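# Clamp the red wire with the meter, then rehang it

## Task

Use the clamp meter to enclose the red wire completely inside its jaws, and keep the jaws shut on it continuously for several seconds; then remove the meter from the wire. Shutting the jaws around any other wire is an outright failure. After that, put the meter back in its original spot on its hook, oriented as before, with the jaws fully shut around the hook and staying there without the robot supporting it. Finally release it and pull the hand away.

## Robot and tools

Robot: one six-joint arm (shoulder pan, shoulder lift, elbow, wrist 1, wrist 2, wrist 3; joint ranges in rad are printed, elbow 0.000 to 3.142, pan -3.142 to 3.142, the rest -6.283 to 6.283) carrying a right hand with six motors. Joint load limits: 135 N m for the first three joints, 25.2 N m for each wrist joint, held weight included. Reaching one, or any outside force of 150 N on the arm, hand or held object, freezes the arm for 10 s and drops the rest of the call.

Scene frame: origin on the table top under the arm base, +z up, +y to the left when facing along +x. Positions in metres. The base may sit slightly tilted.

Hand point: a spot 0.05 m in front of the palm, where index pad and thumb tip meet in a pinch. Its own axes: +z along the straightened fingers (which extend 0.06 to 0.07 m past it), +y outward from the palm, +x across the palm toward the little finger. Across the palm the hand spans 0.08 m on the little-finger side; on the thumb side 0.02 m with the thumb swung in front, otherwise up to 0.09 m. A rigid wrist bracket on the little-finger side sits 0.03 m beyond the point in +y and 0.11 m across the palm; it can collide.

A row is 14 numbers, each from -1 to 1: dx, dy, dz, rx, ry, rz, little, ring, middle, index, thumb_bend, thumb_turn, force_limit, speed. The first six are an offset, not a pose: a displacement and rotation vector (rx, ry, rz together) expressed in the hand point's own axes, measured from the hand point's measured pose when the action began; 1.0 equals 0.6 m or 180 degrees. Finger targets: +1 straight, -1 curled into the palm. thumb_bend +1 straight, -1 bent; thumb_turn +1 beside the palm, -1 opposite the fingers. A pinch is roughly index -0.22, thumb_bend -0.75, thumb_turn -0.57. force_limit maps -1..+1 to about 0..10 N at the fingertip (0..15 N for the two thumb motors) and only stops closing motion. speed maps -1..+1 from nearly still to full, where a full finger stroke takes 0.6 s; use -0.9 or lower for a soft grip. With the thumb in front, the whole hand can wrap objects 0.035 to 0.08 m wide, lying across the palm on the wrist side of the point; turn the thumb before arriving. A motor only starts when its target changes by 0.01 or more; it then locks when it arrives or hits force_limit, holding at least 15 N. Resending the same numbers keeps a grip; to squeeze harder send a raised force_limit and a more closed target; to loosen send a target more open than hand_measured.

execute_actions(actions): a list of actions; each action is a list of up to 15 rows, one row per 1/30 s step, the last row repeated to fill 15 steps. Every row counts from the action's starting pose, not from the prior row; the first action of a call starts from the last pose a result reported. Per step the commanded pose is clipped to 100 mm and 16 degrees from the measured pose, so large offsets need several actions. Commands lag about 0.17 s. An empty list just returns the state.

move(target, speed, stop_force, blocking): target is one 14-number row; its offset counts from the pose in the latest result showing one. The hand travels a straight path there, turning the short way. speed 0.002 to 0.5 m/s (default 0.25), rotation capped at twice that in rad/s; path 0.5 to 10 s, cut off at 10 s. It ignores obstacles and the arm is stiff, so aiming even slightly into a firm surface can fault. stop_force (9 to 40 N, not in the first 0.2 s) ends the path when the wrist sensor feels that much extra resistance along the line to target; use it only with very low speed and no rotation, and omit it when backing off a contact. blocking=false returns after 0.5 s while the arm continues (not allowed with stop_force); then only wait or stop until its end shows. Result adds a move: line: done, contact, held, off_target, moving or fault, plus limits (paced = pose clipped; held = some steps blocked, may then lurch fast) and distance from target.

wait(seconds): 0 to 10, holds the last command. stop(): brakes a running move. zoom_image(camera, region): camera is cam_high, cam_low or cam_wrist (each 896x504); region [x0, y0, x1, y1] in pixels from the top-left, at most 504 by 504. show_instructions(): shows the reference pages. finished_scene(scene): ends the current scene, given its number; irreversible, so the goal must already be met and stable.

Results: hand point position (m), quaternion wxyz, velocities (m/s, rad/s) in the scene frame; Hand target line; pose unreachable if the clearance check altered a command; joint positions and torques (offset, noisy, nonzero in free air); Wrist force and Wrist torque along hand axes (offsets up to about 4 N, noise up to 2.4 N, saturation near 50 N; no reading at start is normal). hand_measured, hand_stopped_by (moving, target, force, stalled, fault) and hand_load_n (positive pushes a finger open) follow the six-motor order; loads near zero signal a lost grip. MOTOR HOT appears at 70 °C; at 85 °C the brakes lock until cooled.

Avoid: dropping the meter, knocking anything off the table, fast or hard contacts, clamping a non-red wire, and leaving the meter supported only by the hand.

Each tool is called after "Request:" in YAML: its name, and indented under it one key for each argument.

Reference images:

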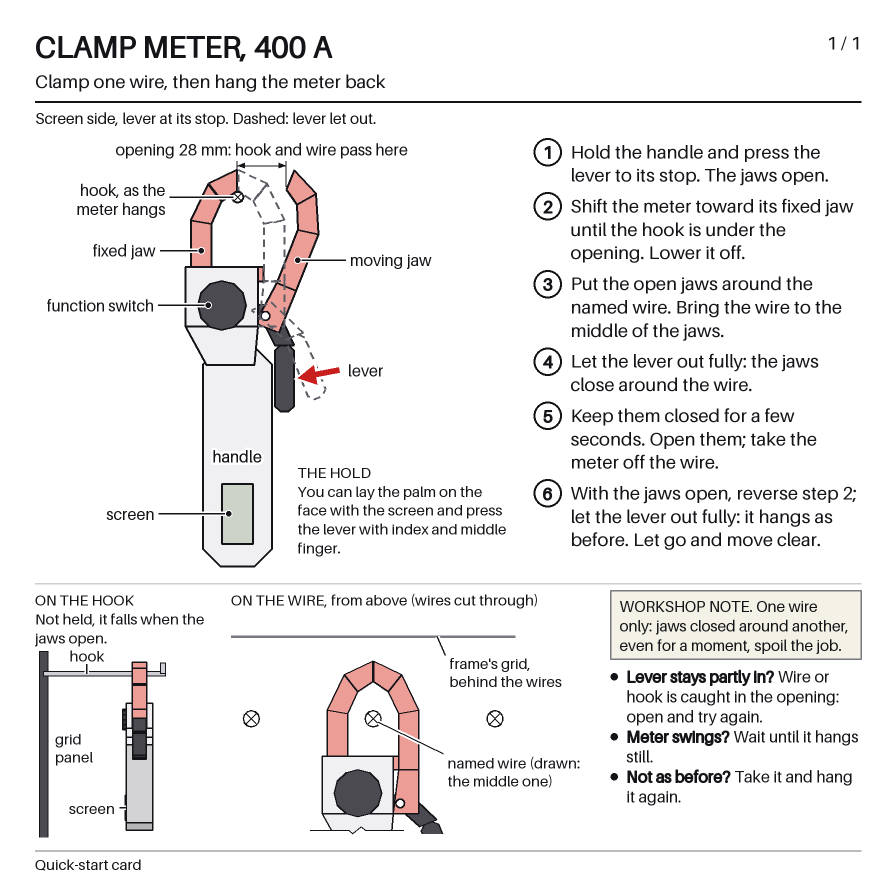

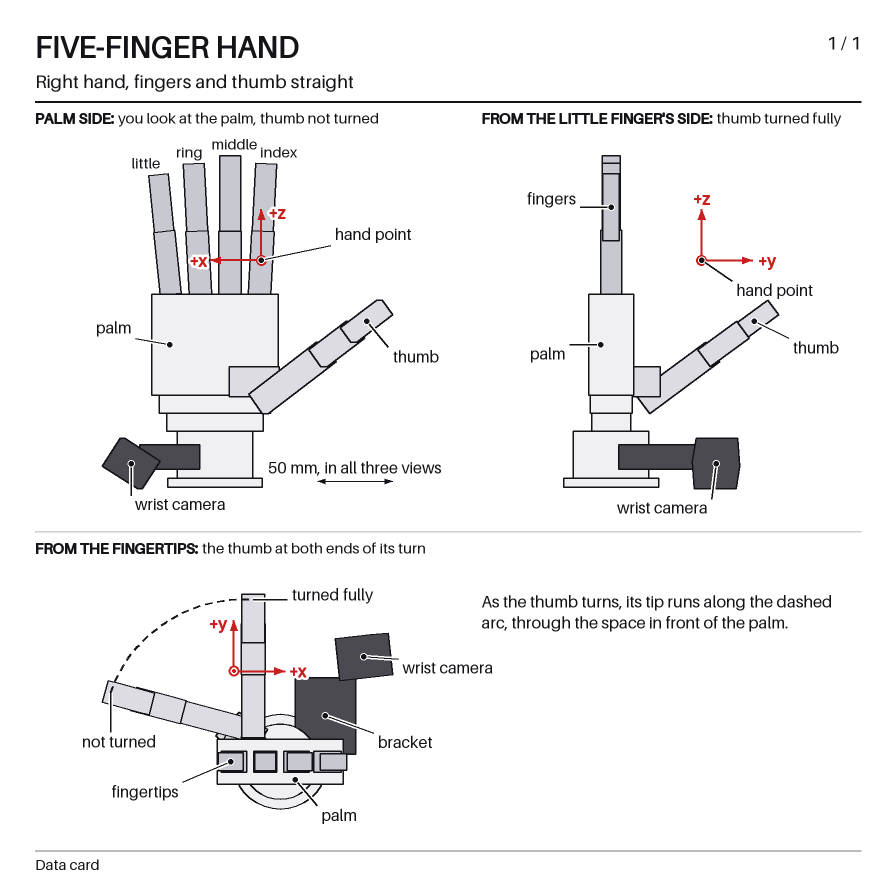

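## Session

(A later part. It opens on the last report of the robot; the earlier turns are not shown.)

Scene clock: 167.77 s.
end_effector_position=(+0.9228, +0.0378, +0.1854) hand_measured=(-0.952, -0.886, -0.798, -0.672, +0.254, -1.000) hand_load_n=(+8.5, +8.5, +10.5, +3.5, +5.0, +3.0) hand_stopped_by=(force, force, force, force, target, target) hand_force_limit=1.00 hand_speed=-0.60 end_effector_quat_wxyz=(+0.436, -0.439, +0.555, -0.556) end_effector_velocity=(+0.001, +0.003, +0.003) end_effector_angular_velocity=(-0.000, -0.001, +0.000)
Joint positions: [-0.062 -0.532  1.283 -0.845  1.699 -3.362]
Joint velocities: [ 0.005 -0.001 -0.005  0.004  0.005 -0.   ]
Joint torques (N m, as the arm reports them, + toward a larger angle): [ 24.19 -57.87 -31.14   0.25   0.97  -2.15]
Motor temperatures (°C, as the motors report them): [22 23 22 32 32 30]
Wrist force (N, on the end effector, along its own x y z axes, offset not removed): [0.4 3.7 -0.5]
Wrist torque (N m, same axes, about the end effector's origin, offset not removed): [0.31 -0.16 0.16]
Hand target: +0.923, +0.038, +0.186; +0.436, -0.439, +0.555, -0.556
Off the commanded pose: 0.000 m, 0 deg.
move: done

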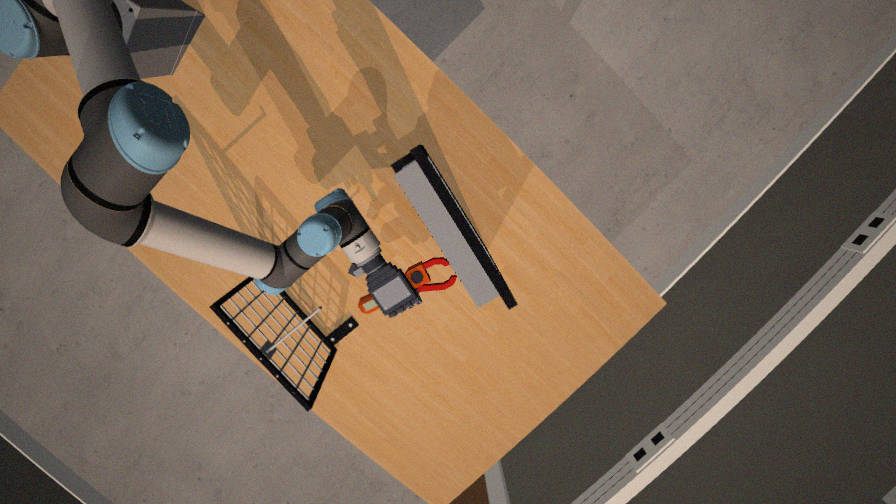

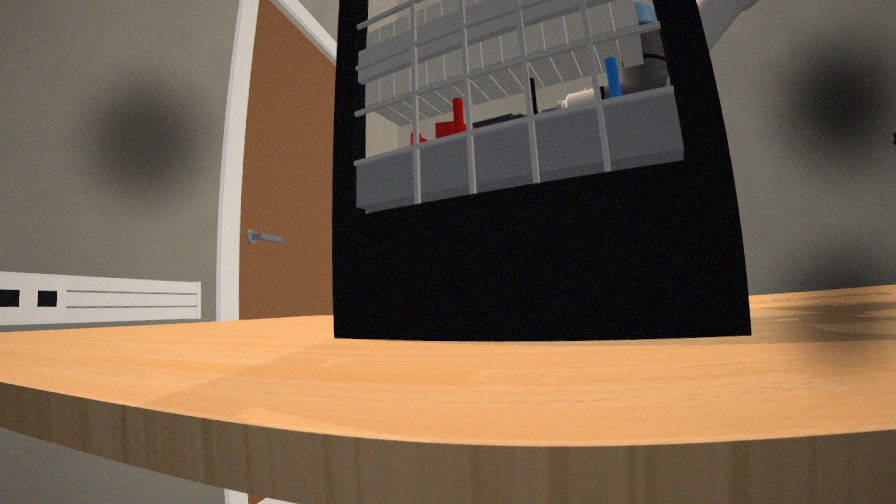

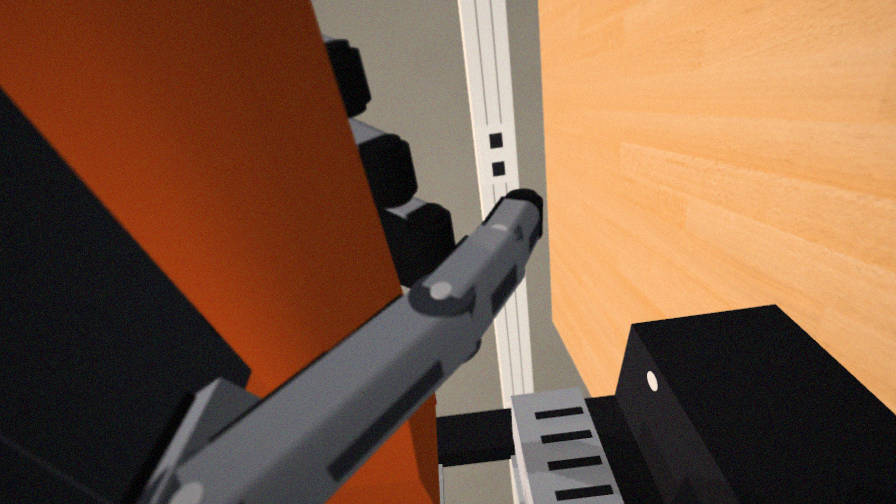

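Request:
move:
  target: [0,0.01,-0.058,0,0,0,-1,-1,-1,-1,0.25,-1,1,-0.6]
  speed: 0.02

Request:
move:
  target: [-0.03,0,0,0,0,0,-1,-1,-1,-1,0.25,-1,1,-0.6]
  speed: 0.01
  stop_force: 10

Request:
zoom_image:
  camera: "cam_low"
  region: [400, 70, 550, 155]

Scene clock: 180.67 s.
end_effector_position=(+0.8893, +0.0458, +0.1795) hand_measured=(-0.952, -0.886, -0.798, -0.672, +0.254, -1.000) hand_load_n=(+8.5, +8.5, +10.5, +3.5, +5.0, +3.0) hand_stopped_by=(force, force, force, force, target, target) hand_force_limit=1.00 hand_speed=-0.60 end_effector_quat_wxyz=(+0.436, -0.439, +0.555, -0.556) end_effector_velocity=(-0.004, +0.002, -0.002) end_effector_angular_velocity=(+0.000, +0.002, +0.002)
Joint positions: [-0.057 -0.573  1.409 -0.93   1.704 -3.362]
Joint velocities: [ 0.002 -0.001  0.011 -0.007  0.001 -0.   ]
Joint torques (N m, as the arm reports them, + toward a larger angle): [ 24.63 -55.88  -3.77  -4.57   1.04  -2.16]
Motor temperatures (°C, as the motors report them): [22 23 22 32 32 30]
Wrist force (N, on the end effector, along its own x y z axes, offset not removed): [1.9 0.6 1.4]
Wrist torque (N m, same axes, about the end effector's origin, offset not removed): [-0.14 -0.31 0.11]
Hand target: +0.889, +0.046, +0.179; +0.436, -0.439, +0.555, -0.556
Off the commanded pose: 0.000 m, 0 deg.
move: done

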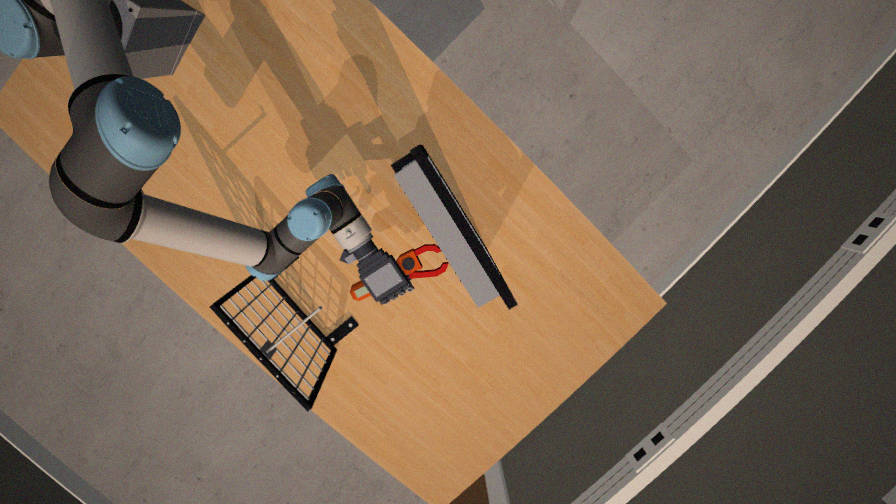

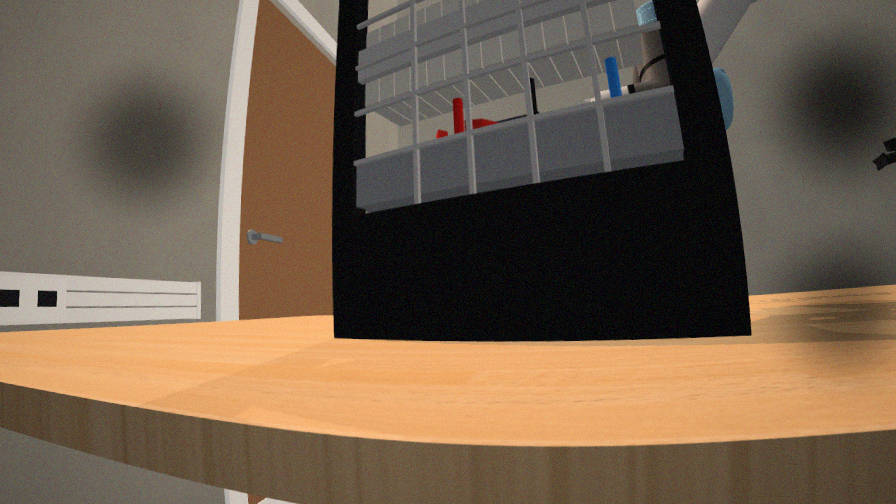

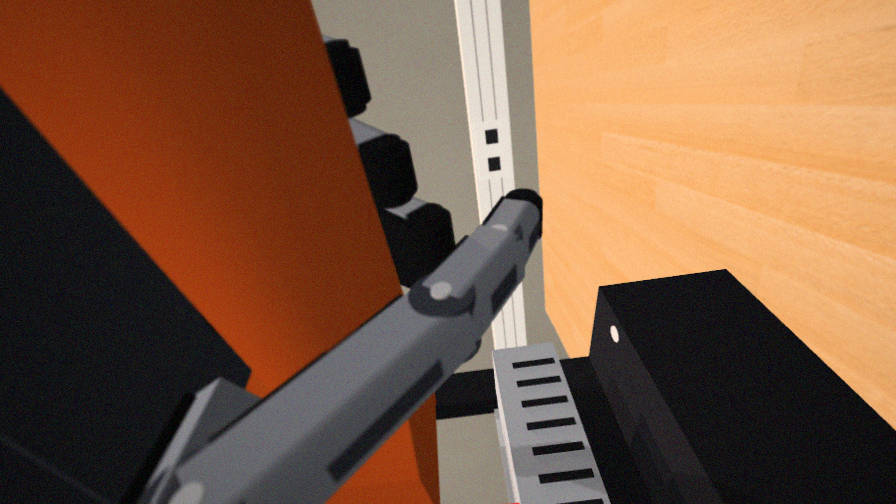

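Scene clock: 182.70 s.
end_effector_position=(+0.8935, +0.0630, +0.1794) hand_measured=(-0.952, -0.886, -0.798, -0.672, +0.254, -1.000) hand_load_n=(+8.5, +8.5, +10.5, +3.5, +5.0, +3.0) hand_stopped_by=(force, force, force, force, target, target) hand_force_limit=1.00 hand_speed=-0.60 end_effector_quat_wxyz=(+0.436, -0.439, +0.555, -0.556) end_effector_velocity=(+0.000, +0.003, -0.001) end_effector_angular_velocity=(+0.000, +0.001, -0.000)
Joint positions: [-0.03  -0.556  1.383 -0.922  1.731 -3.365]
Joint velocities: [ 0.004  0.004 -0.004  0.001  0.004 -0.   ]
Joint torques (N m, as the arm reports them, + toward a larger angle): [ 23.55 -43.5  -29.4    0.07   0.93  -2.24]
Motor temperatures (°C, as the motors report them): [22 23 22 32 32 30]
Wrist force (N, on the end effector, along its own x y z axes, offset not removed): [-3.0 2.2 -3.0]
Wrist torque (N m, same axes, about the end effector's origin, offset not removed): [0.26 0.57 -0.05]
Hand target: +0.894, +0.063, +0.179; +0.436, -0.439, +0.555, -0.556
Off the commanded pose: 0.000 m, 0 deg.
move: done

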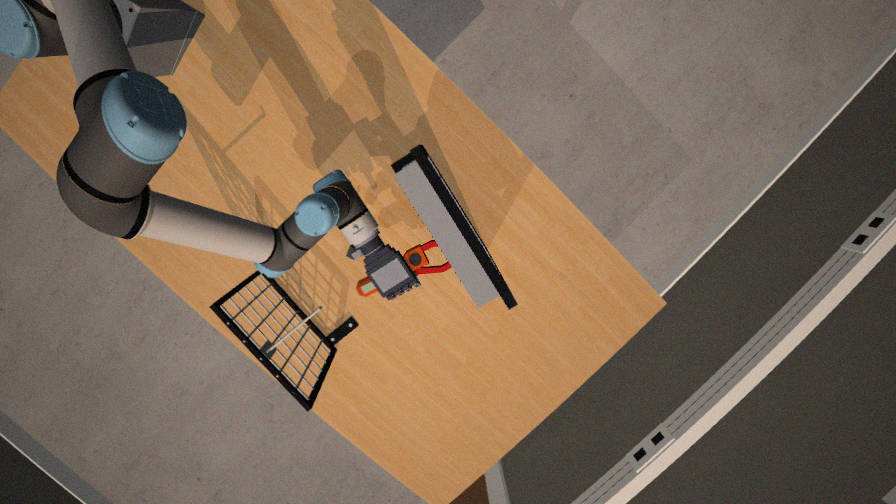

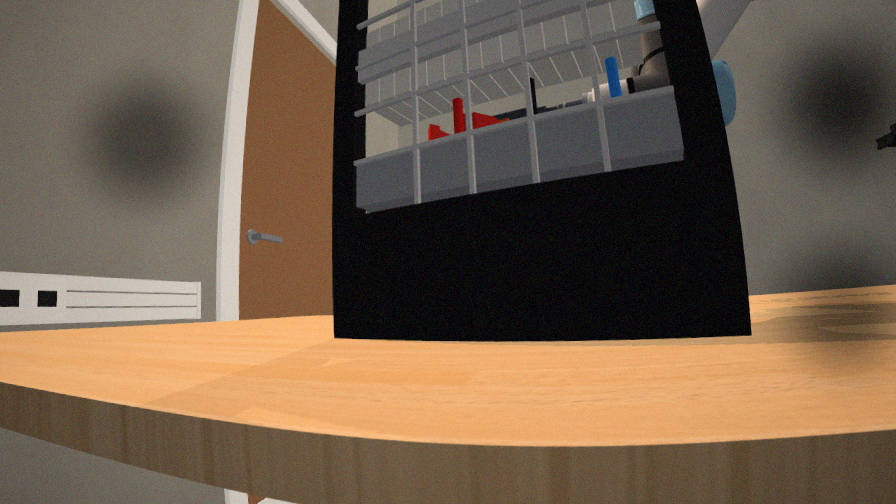

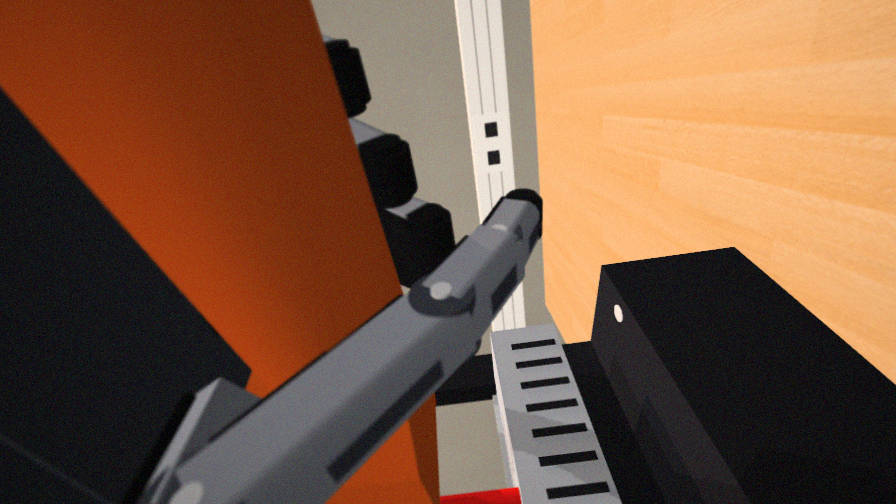

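Region (400, 70, 550, 155) of cam_low's 896x504 image, scaled by 3.360, with more detail than that image has; it fills the top 286 rows of this view, and the rest is white.

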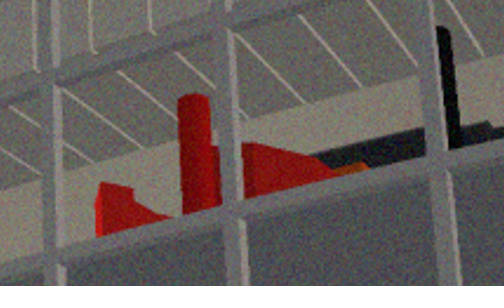

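Request:
move:
  target: [0,0,-0.033,0,0,0,-1,-1,-1,-1,0.25,-1,1,-0.6]
  speed: 0.01
  stop_force: 10

Request:
zoom_image:
  camera: "cam_low"
  region: [400, 70, 550, 155]

Request:
move:
  target: [-0.02,0,0,0,0,0,-1,-1,-1,-1,0.25,-1,1,-0.6]
  speed: 0.008
  stop_force: 10

Request:
zoom_image:
  camera: "cam_low"
  region: [400, 70, 550, 155]

Scene clock: 194.90 s.
end_effector_position=(+0.8745, +0.0676, +0.1794) hand_measured=(-0.952, -0.886, -0.798, -0.672, +0.254, -1.000) hand_load_n=(+8.5, +8.5, +10.5, +3.5, +5.0, +3.0) hand_stopped_by=(force, force, force, force, target, target) hand_force_limit=1.00 hand_speed=-0.60 end_effector_quat_wxyz=(+0.436, -0.439, +0.555, -0.556) end_effector_velocity=(-0.003, -0.000, -0.001) end_effector_angular_velocity=(+0.000, +0.001, -0.001)
Joint positions: [-0.025 -0.582  1.452 -0.965  1.736 -3.365]
Joint velocities: [-0.    -0.003  0.009 -0.005  0.001 -0.   ]
Joint torques (N m, as the arm reports them, + toward a larger angle): [ 23.83 -55.21  -3.47  -4.52   1.    -2.14]
Motor temperatures (°C, as the motors report them): [22 23 22 32 32 30]
Wrist force (N, on the end effector, along its own x y z axes, offset not removed): [-0.1 -0.7 -0.5]
Wrist torque (N m, same axes, about the end effector's origin, offset not removed): [-0.27 0.24 -0.19]
Hand target: +0.874, +0.068, +0.179; +0.436, -0.439, +0.555, -0.556
Off the commanded pose: 0.000 m, 0 deg.
move: done

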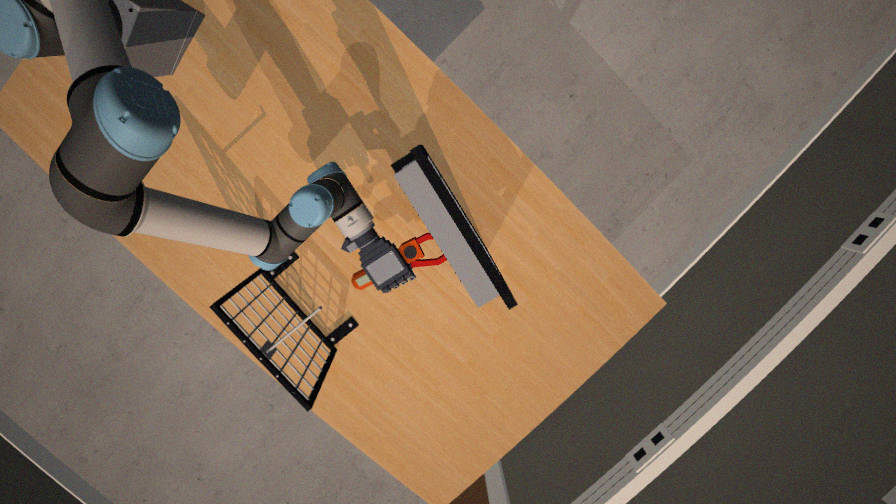

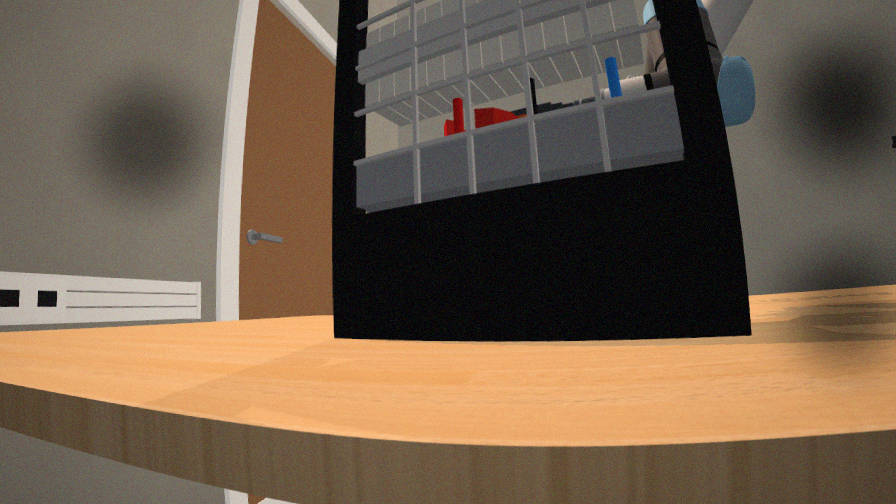

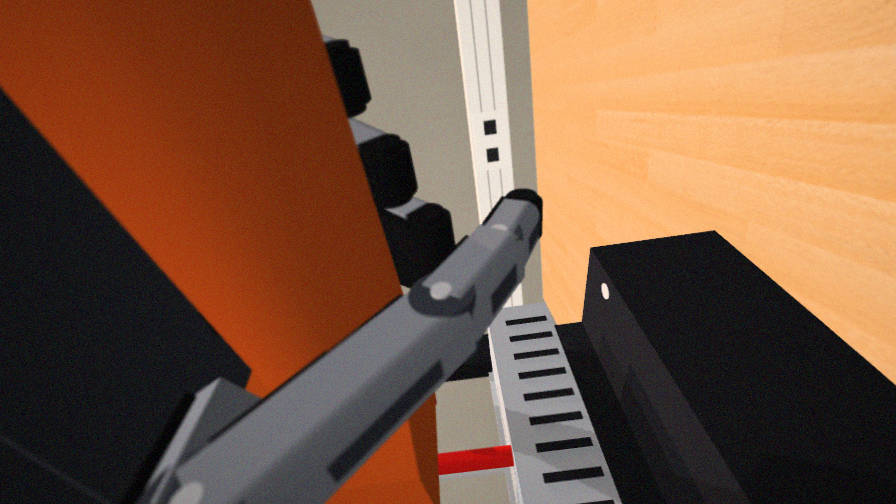

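Region (400, 70, 550, 155) of cam_low's 896x504 image, scaled by 3.360, with more detail than that image has; it fills the top 286 rows of this view, and the rest is white.

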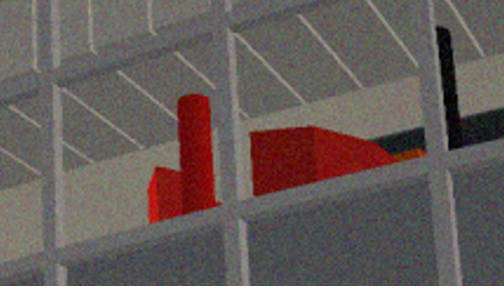

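Scene clock: 196.63 s.
end_effector_position=(+0.8772, +0.0790, +0.1793) hand_measured=(-0.952, -0.886, -0.798, -0.672, +0.254, -1.000) hand_load_n=(+8.5, +8.5, +10.5, +3.5, +5.0, +3.0) hand_stopped_by=(force, force, force, force, target, target) hand_force_limit=1.00 hand_speed=-0.60 end_effector_quat_wxyz=(+0.436, -0.439, +0.555, -0.556) end_effector_velocity=(+0.001, +0.001, +0.000) end_effector_angular_velocity=(-0.000, -0.000, +0.000)
Joint positions: [-0.006 -0.57   1.434 -0.958  1.754 -3.367]
Joint velocities: [ 0.002  0.001 -0.003  0.001  0.002 -0.   ]
Joint torques (N m, as the arm reports them, + toward a larger angle): [ 23.01 -43.39 -29.84   0.27   1.    -2.22]
Motor temperatures (°C, as the motors report them): [22 23 22 32 32 30]
Wrist force (N, on the end effector, along its own x y z axes, offset not removed): [2.3 -2.1 1.0]
Wrist torque (N m, same axes, about the end effector's origin, offset not removed): [-0.67 -0.51 0.05]
Hand target: +0.877, +0.079, +0.179; +0.436, -0.439, +0.555, -0.556
Off the commanded pose: 0.000 m, 0 deg.
move: done

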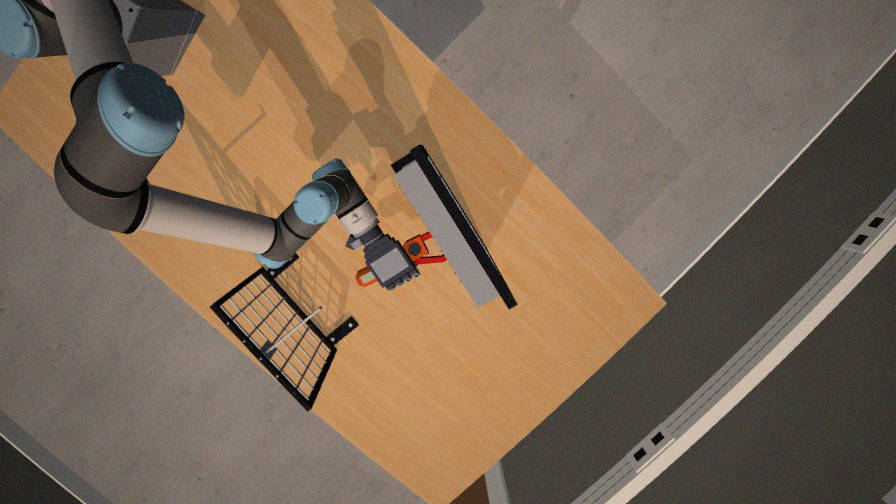

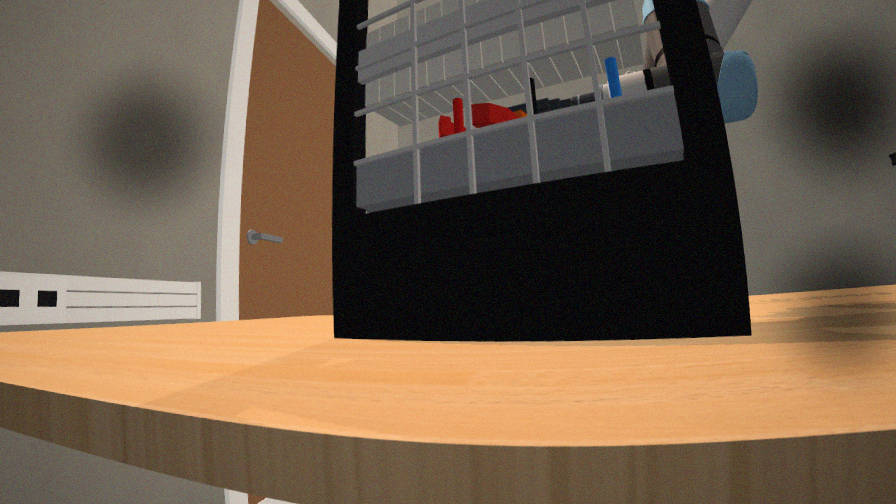

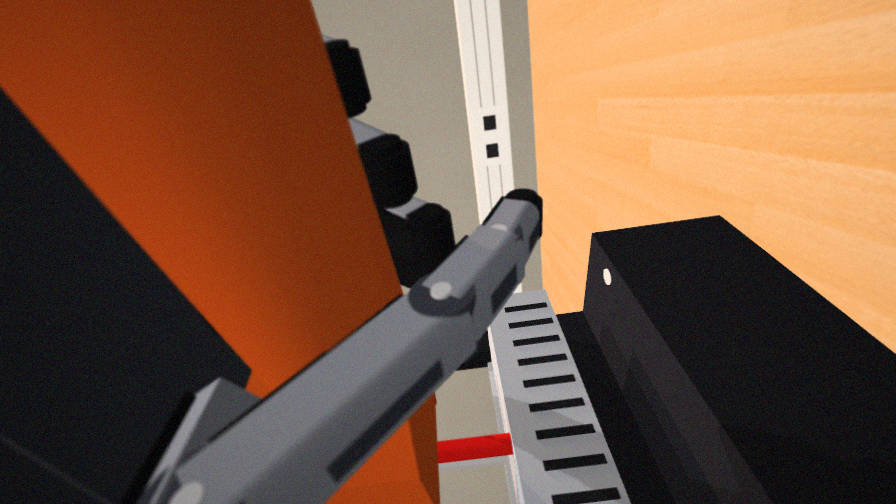

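Region (400, 70, 550, 155) of cam_low's 896x504 image, scaled by 3.360, with more detail than that image has; it fills the top 286 rows of this view, and the rest is white.

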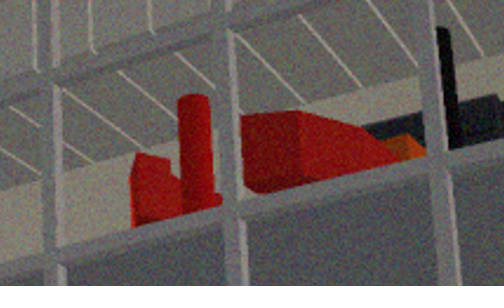

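Request:
move:
  target: [-0.045,0.02,0,0,0,0,-1,-1,-1,-1,0.25,-1,1,-0.6]
  speed: 0.008
  stop_force: 9

Request:
zoom_image:
  camera: "cam_low"
  region: [400, 70, 550, 155]

Request:
move:
  target: [0,0,0.025,0,0,0,-1,-1,-1,-1,0.25,-1,1,-0.6]
  speed: 0.008
  stop_force: 9

Request:
move:
  target: [0,0,0,0,0,0,-1,-1,0.5,0.5,0.25,-1,1,-0.6]

Request:
zoom_image:
  camera: "cam_low"
  region: [400, 70, 550, 155]

Scene clock: 213.67 s.
end_effector_position=(+0.8835, +0.1050, +0.1673) hand_measured=(-0.952, -0.886, -0.798, -0.672, +0.254, -1.000) hand_load_n=(+8.5, +8.5, +10.5, +3.5, +5.0, +3.0) hand_stopped_by=(force, force, force, force, target, target) hand_force_limit=1.00 hand_speed=-0.60 end_effector_quat_wxyz=(+0.436, -0.439, +0.555, -0.556) end_effector_velocity=(+0.001, +0.001, +0.000) end_effector_angular_velocity=(-0.000, -0.002, -0.001)
Joint positions: [ 0.03  -0.522  1.384 -0.957  1.79  -3.371]
Joint velocities: [ 0.002  0.003 -0.004 -0.001  0.002 -0.   ]
Joint torques (N m, as the arm reports them, + toward a larger angle): [ 23.78 -43.46 -28.5    0.13   0.84  -2.05]
Motor temperatures (°C, as the motors report them): [22 23 22 32 32 30]
Wrist force (N, on the end effector, along its own x y z axes, offset not removed): [2.9 0.0 0.4]
Wrist torque (N m, same axes, about the end effector's origin, offset not removed): [-0.14 -0.39 0.04]
Hand target: +0.884, +0.105, +0.167; +0.436, -0.439, +0.555, -0.556
Off the commanded pose: 0.000 m, 0 deg.
move: done

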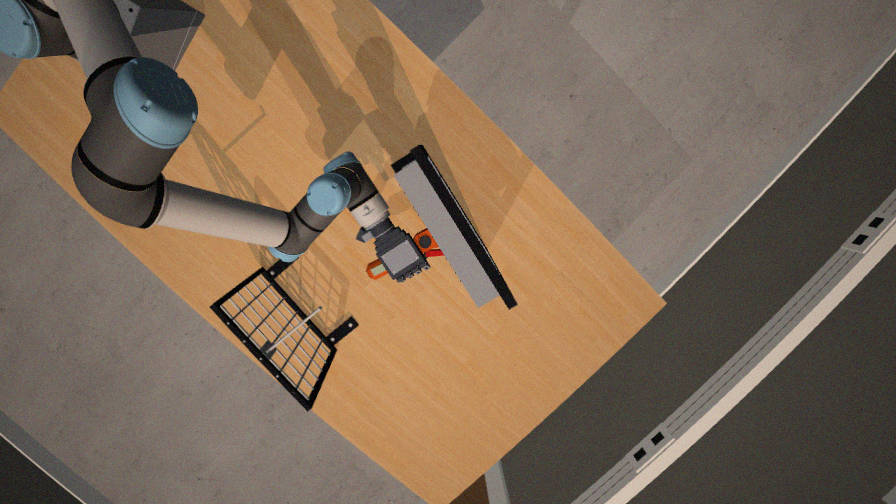

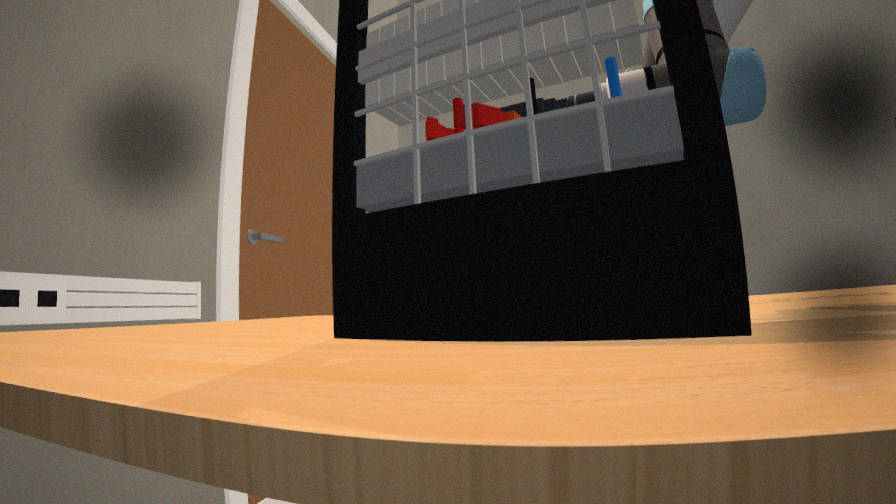

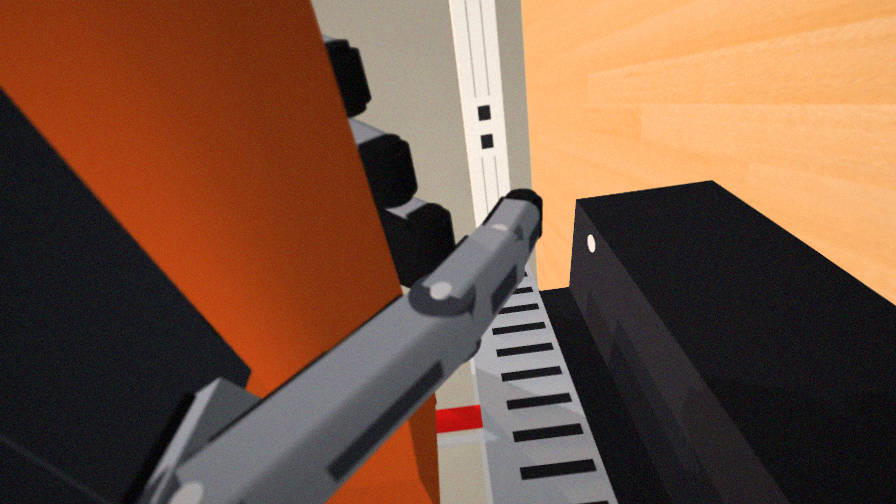

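Region (400, 70, 550, 155) of cam_low's 896x504 image, scaled by 3.360, with more detail than that image has; it fills the top 286 rows of this view, and the rest is white.

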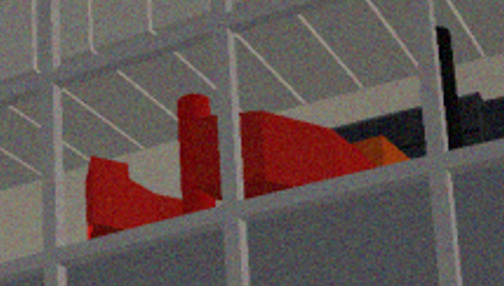

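Scene clock: 215.77 s.
end_effector_position=(+0.8978, +0.1016, +0.1673) hand_measured=(-0.952, -0.886, -0.798, -0.672, +0.254, -1.000) hand_load_n=(+8.5, +8.5, +10.5, +3.5, +5.0, +3.0) hand_stopped_by=(force, force, force, force, target, target) hand_force_limit=1.00 hand_speed=-0.60 end_effector_quat_wxyz=(+0.436, -0.439, +0.555, -0.556) end_effector_velocity=(+0.002, +0.000, +0.000) end_effector_angular_velocity=(+0.000, +0.000, +0.001)
Joint positions: [ 0.025 -0.503  1.332 -0.924  1.785 -3.37 ]
Joint velocities: [-0.     0.003 -0.007  0.005 -0.001  0.   ]
Joint torques (N m, as the arm reports them, + toward a larger angle): [  4.77 -43.77 -29.19   0.32  -1.99   2.51]
Motor temperatures (°C, as the motors report them): [22 23 22 32 32 30]
Wrist force (N, on the end effector, along its own x y z axes, offset not removed): [-1.4 1.9 1.9]
Wrist torque (N m, same axes, about the end effector's origin, offset not removed): [0.00 0.34 0.19]
Hand target: +0.898, +0.102, +0.167; +0.436, -0.439, +0.555, -0.556
Off the commanded pose: 0.000 m, 0 deg.
move: done

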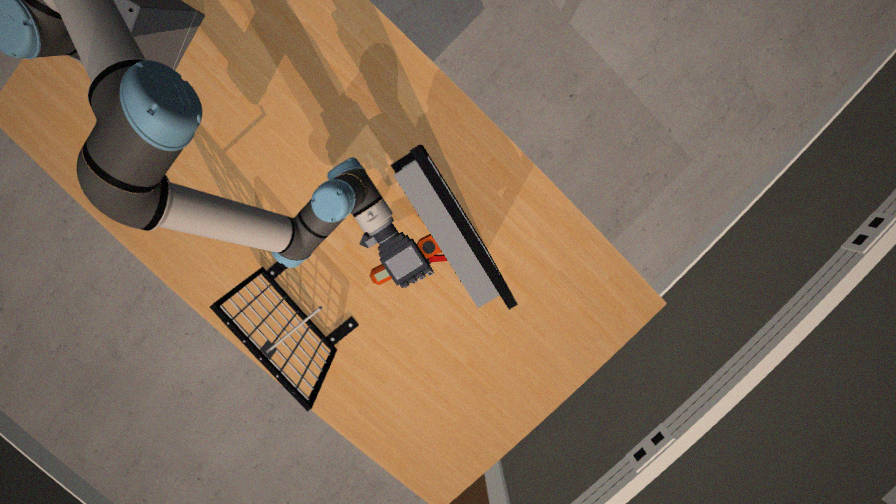

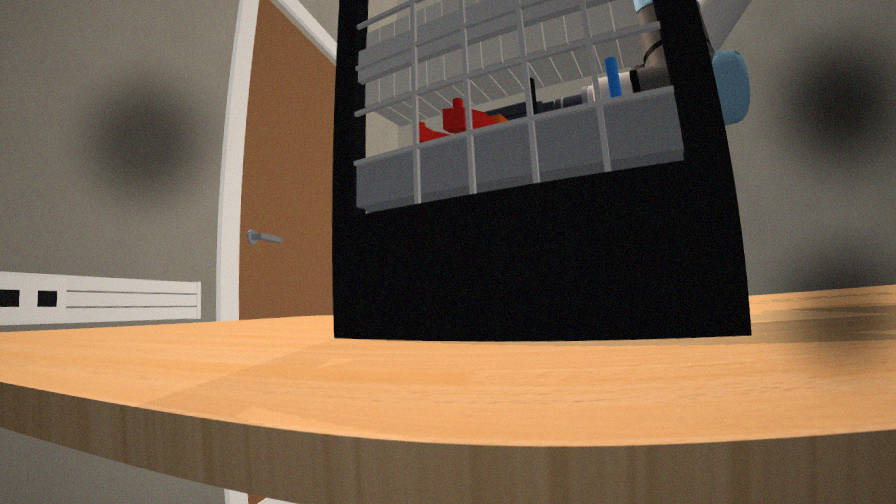

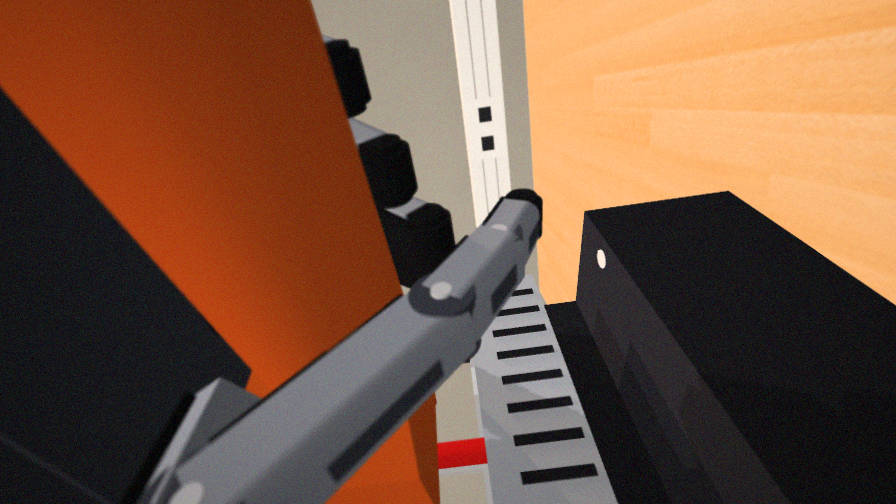

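Scene clock: 218.00 s.
end_effector_position=(+0.8978, +0.1016, +0.1673) hand_measured=(-0.952, -0.886, +0.500, +0.500, +0.254, -1.000) hand_load_n=(+7.5, +8.0, +0.0, +0.0, +3.5, +3.5) hand_stopped_by=(force, force, target, target, target, target) hand_force_limit=1.00 hand_speed=-0.60 end_effector_quat_wxyz=(+0.436, -0.439, +0.555, -0.556) end_effector_velocity=(+0.001, -0.001, +0.001) end_effector_angular_velocity=(+0.000, -0.001, -0.002)
Joint positions: [ 0.025 -0.503  1.332 -0.924  1.785 -3.37 ]
Joint velocities: [-0.001 -0.001 -0.001 -0.     0.001  0.   ]
Joint torques (N m, as the arm reports them, + toward a larger angle): [ 22.81 -56.76  -3.59  -4.43   0.85   1.82]
Motor temperatures (°C, as the motors report them): [22 23 22 32 32 30]
Wrist force (N, on the end effector, along its own x y z axes, offset not removed): [1.4 0.8 -1.9]
Wrist torque (N m, same axes, about the end effector's origin, offset not removed): [0.07 -0.11 0.03]
Hand target: +0.898, +0.102, +0.167; +0.436, -0.439, +0.555, -0.556
Off the commanded pose: 0.000 m, 0 deg.
move: done

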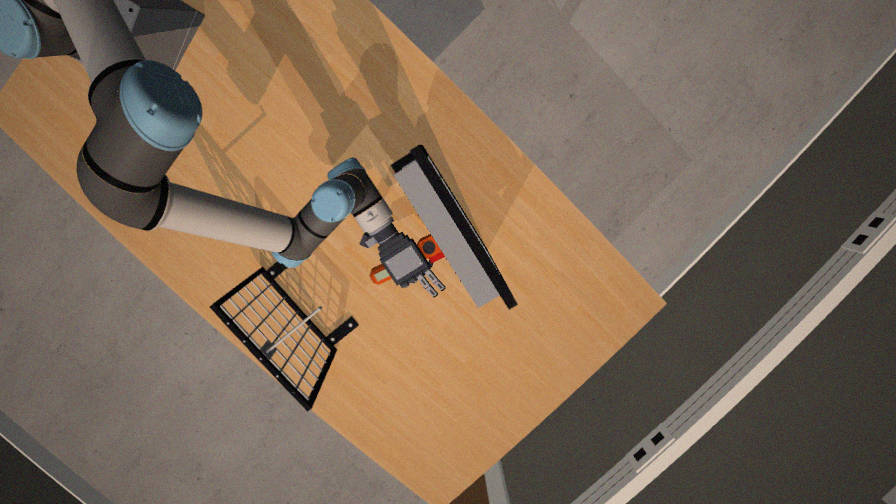

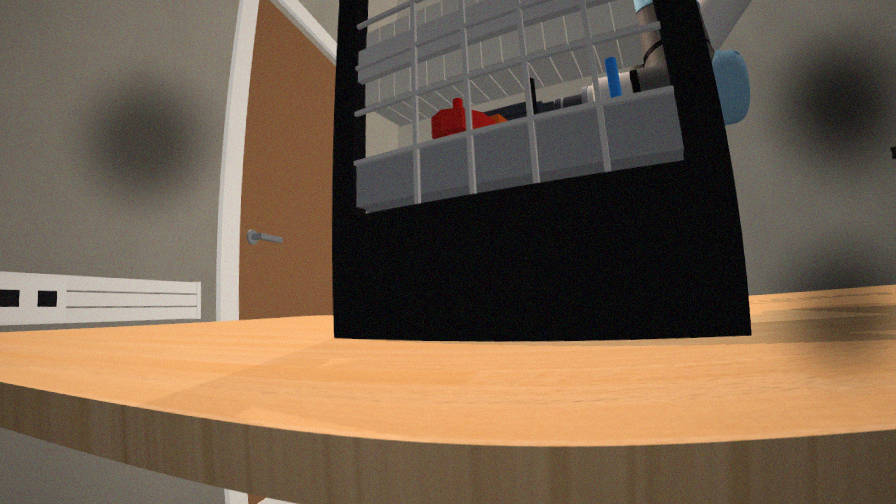

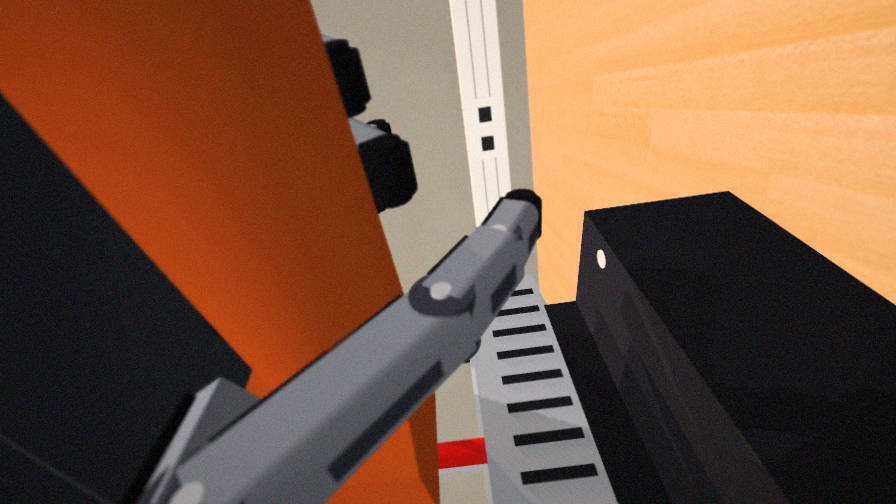

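Region (400, 70, 550, 155) of cam_low's 896x504 image, scaled by 3.360, with more detail than that image has; it fills the top 286 rows of this view, and the rest is white.

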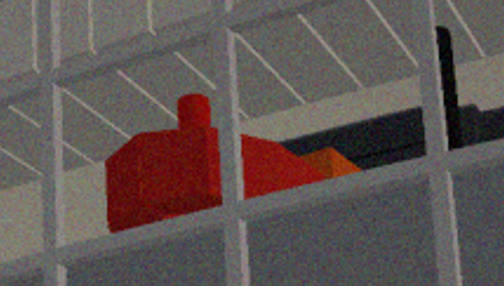

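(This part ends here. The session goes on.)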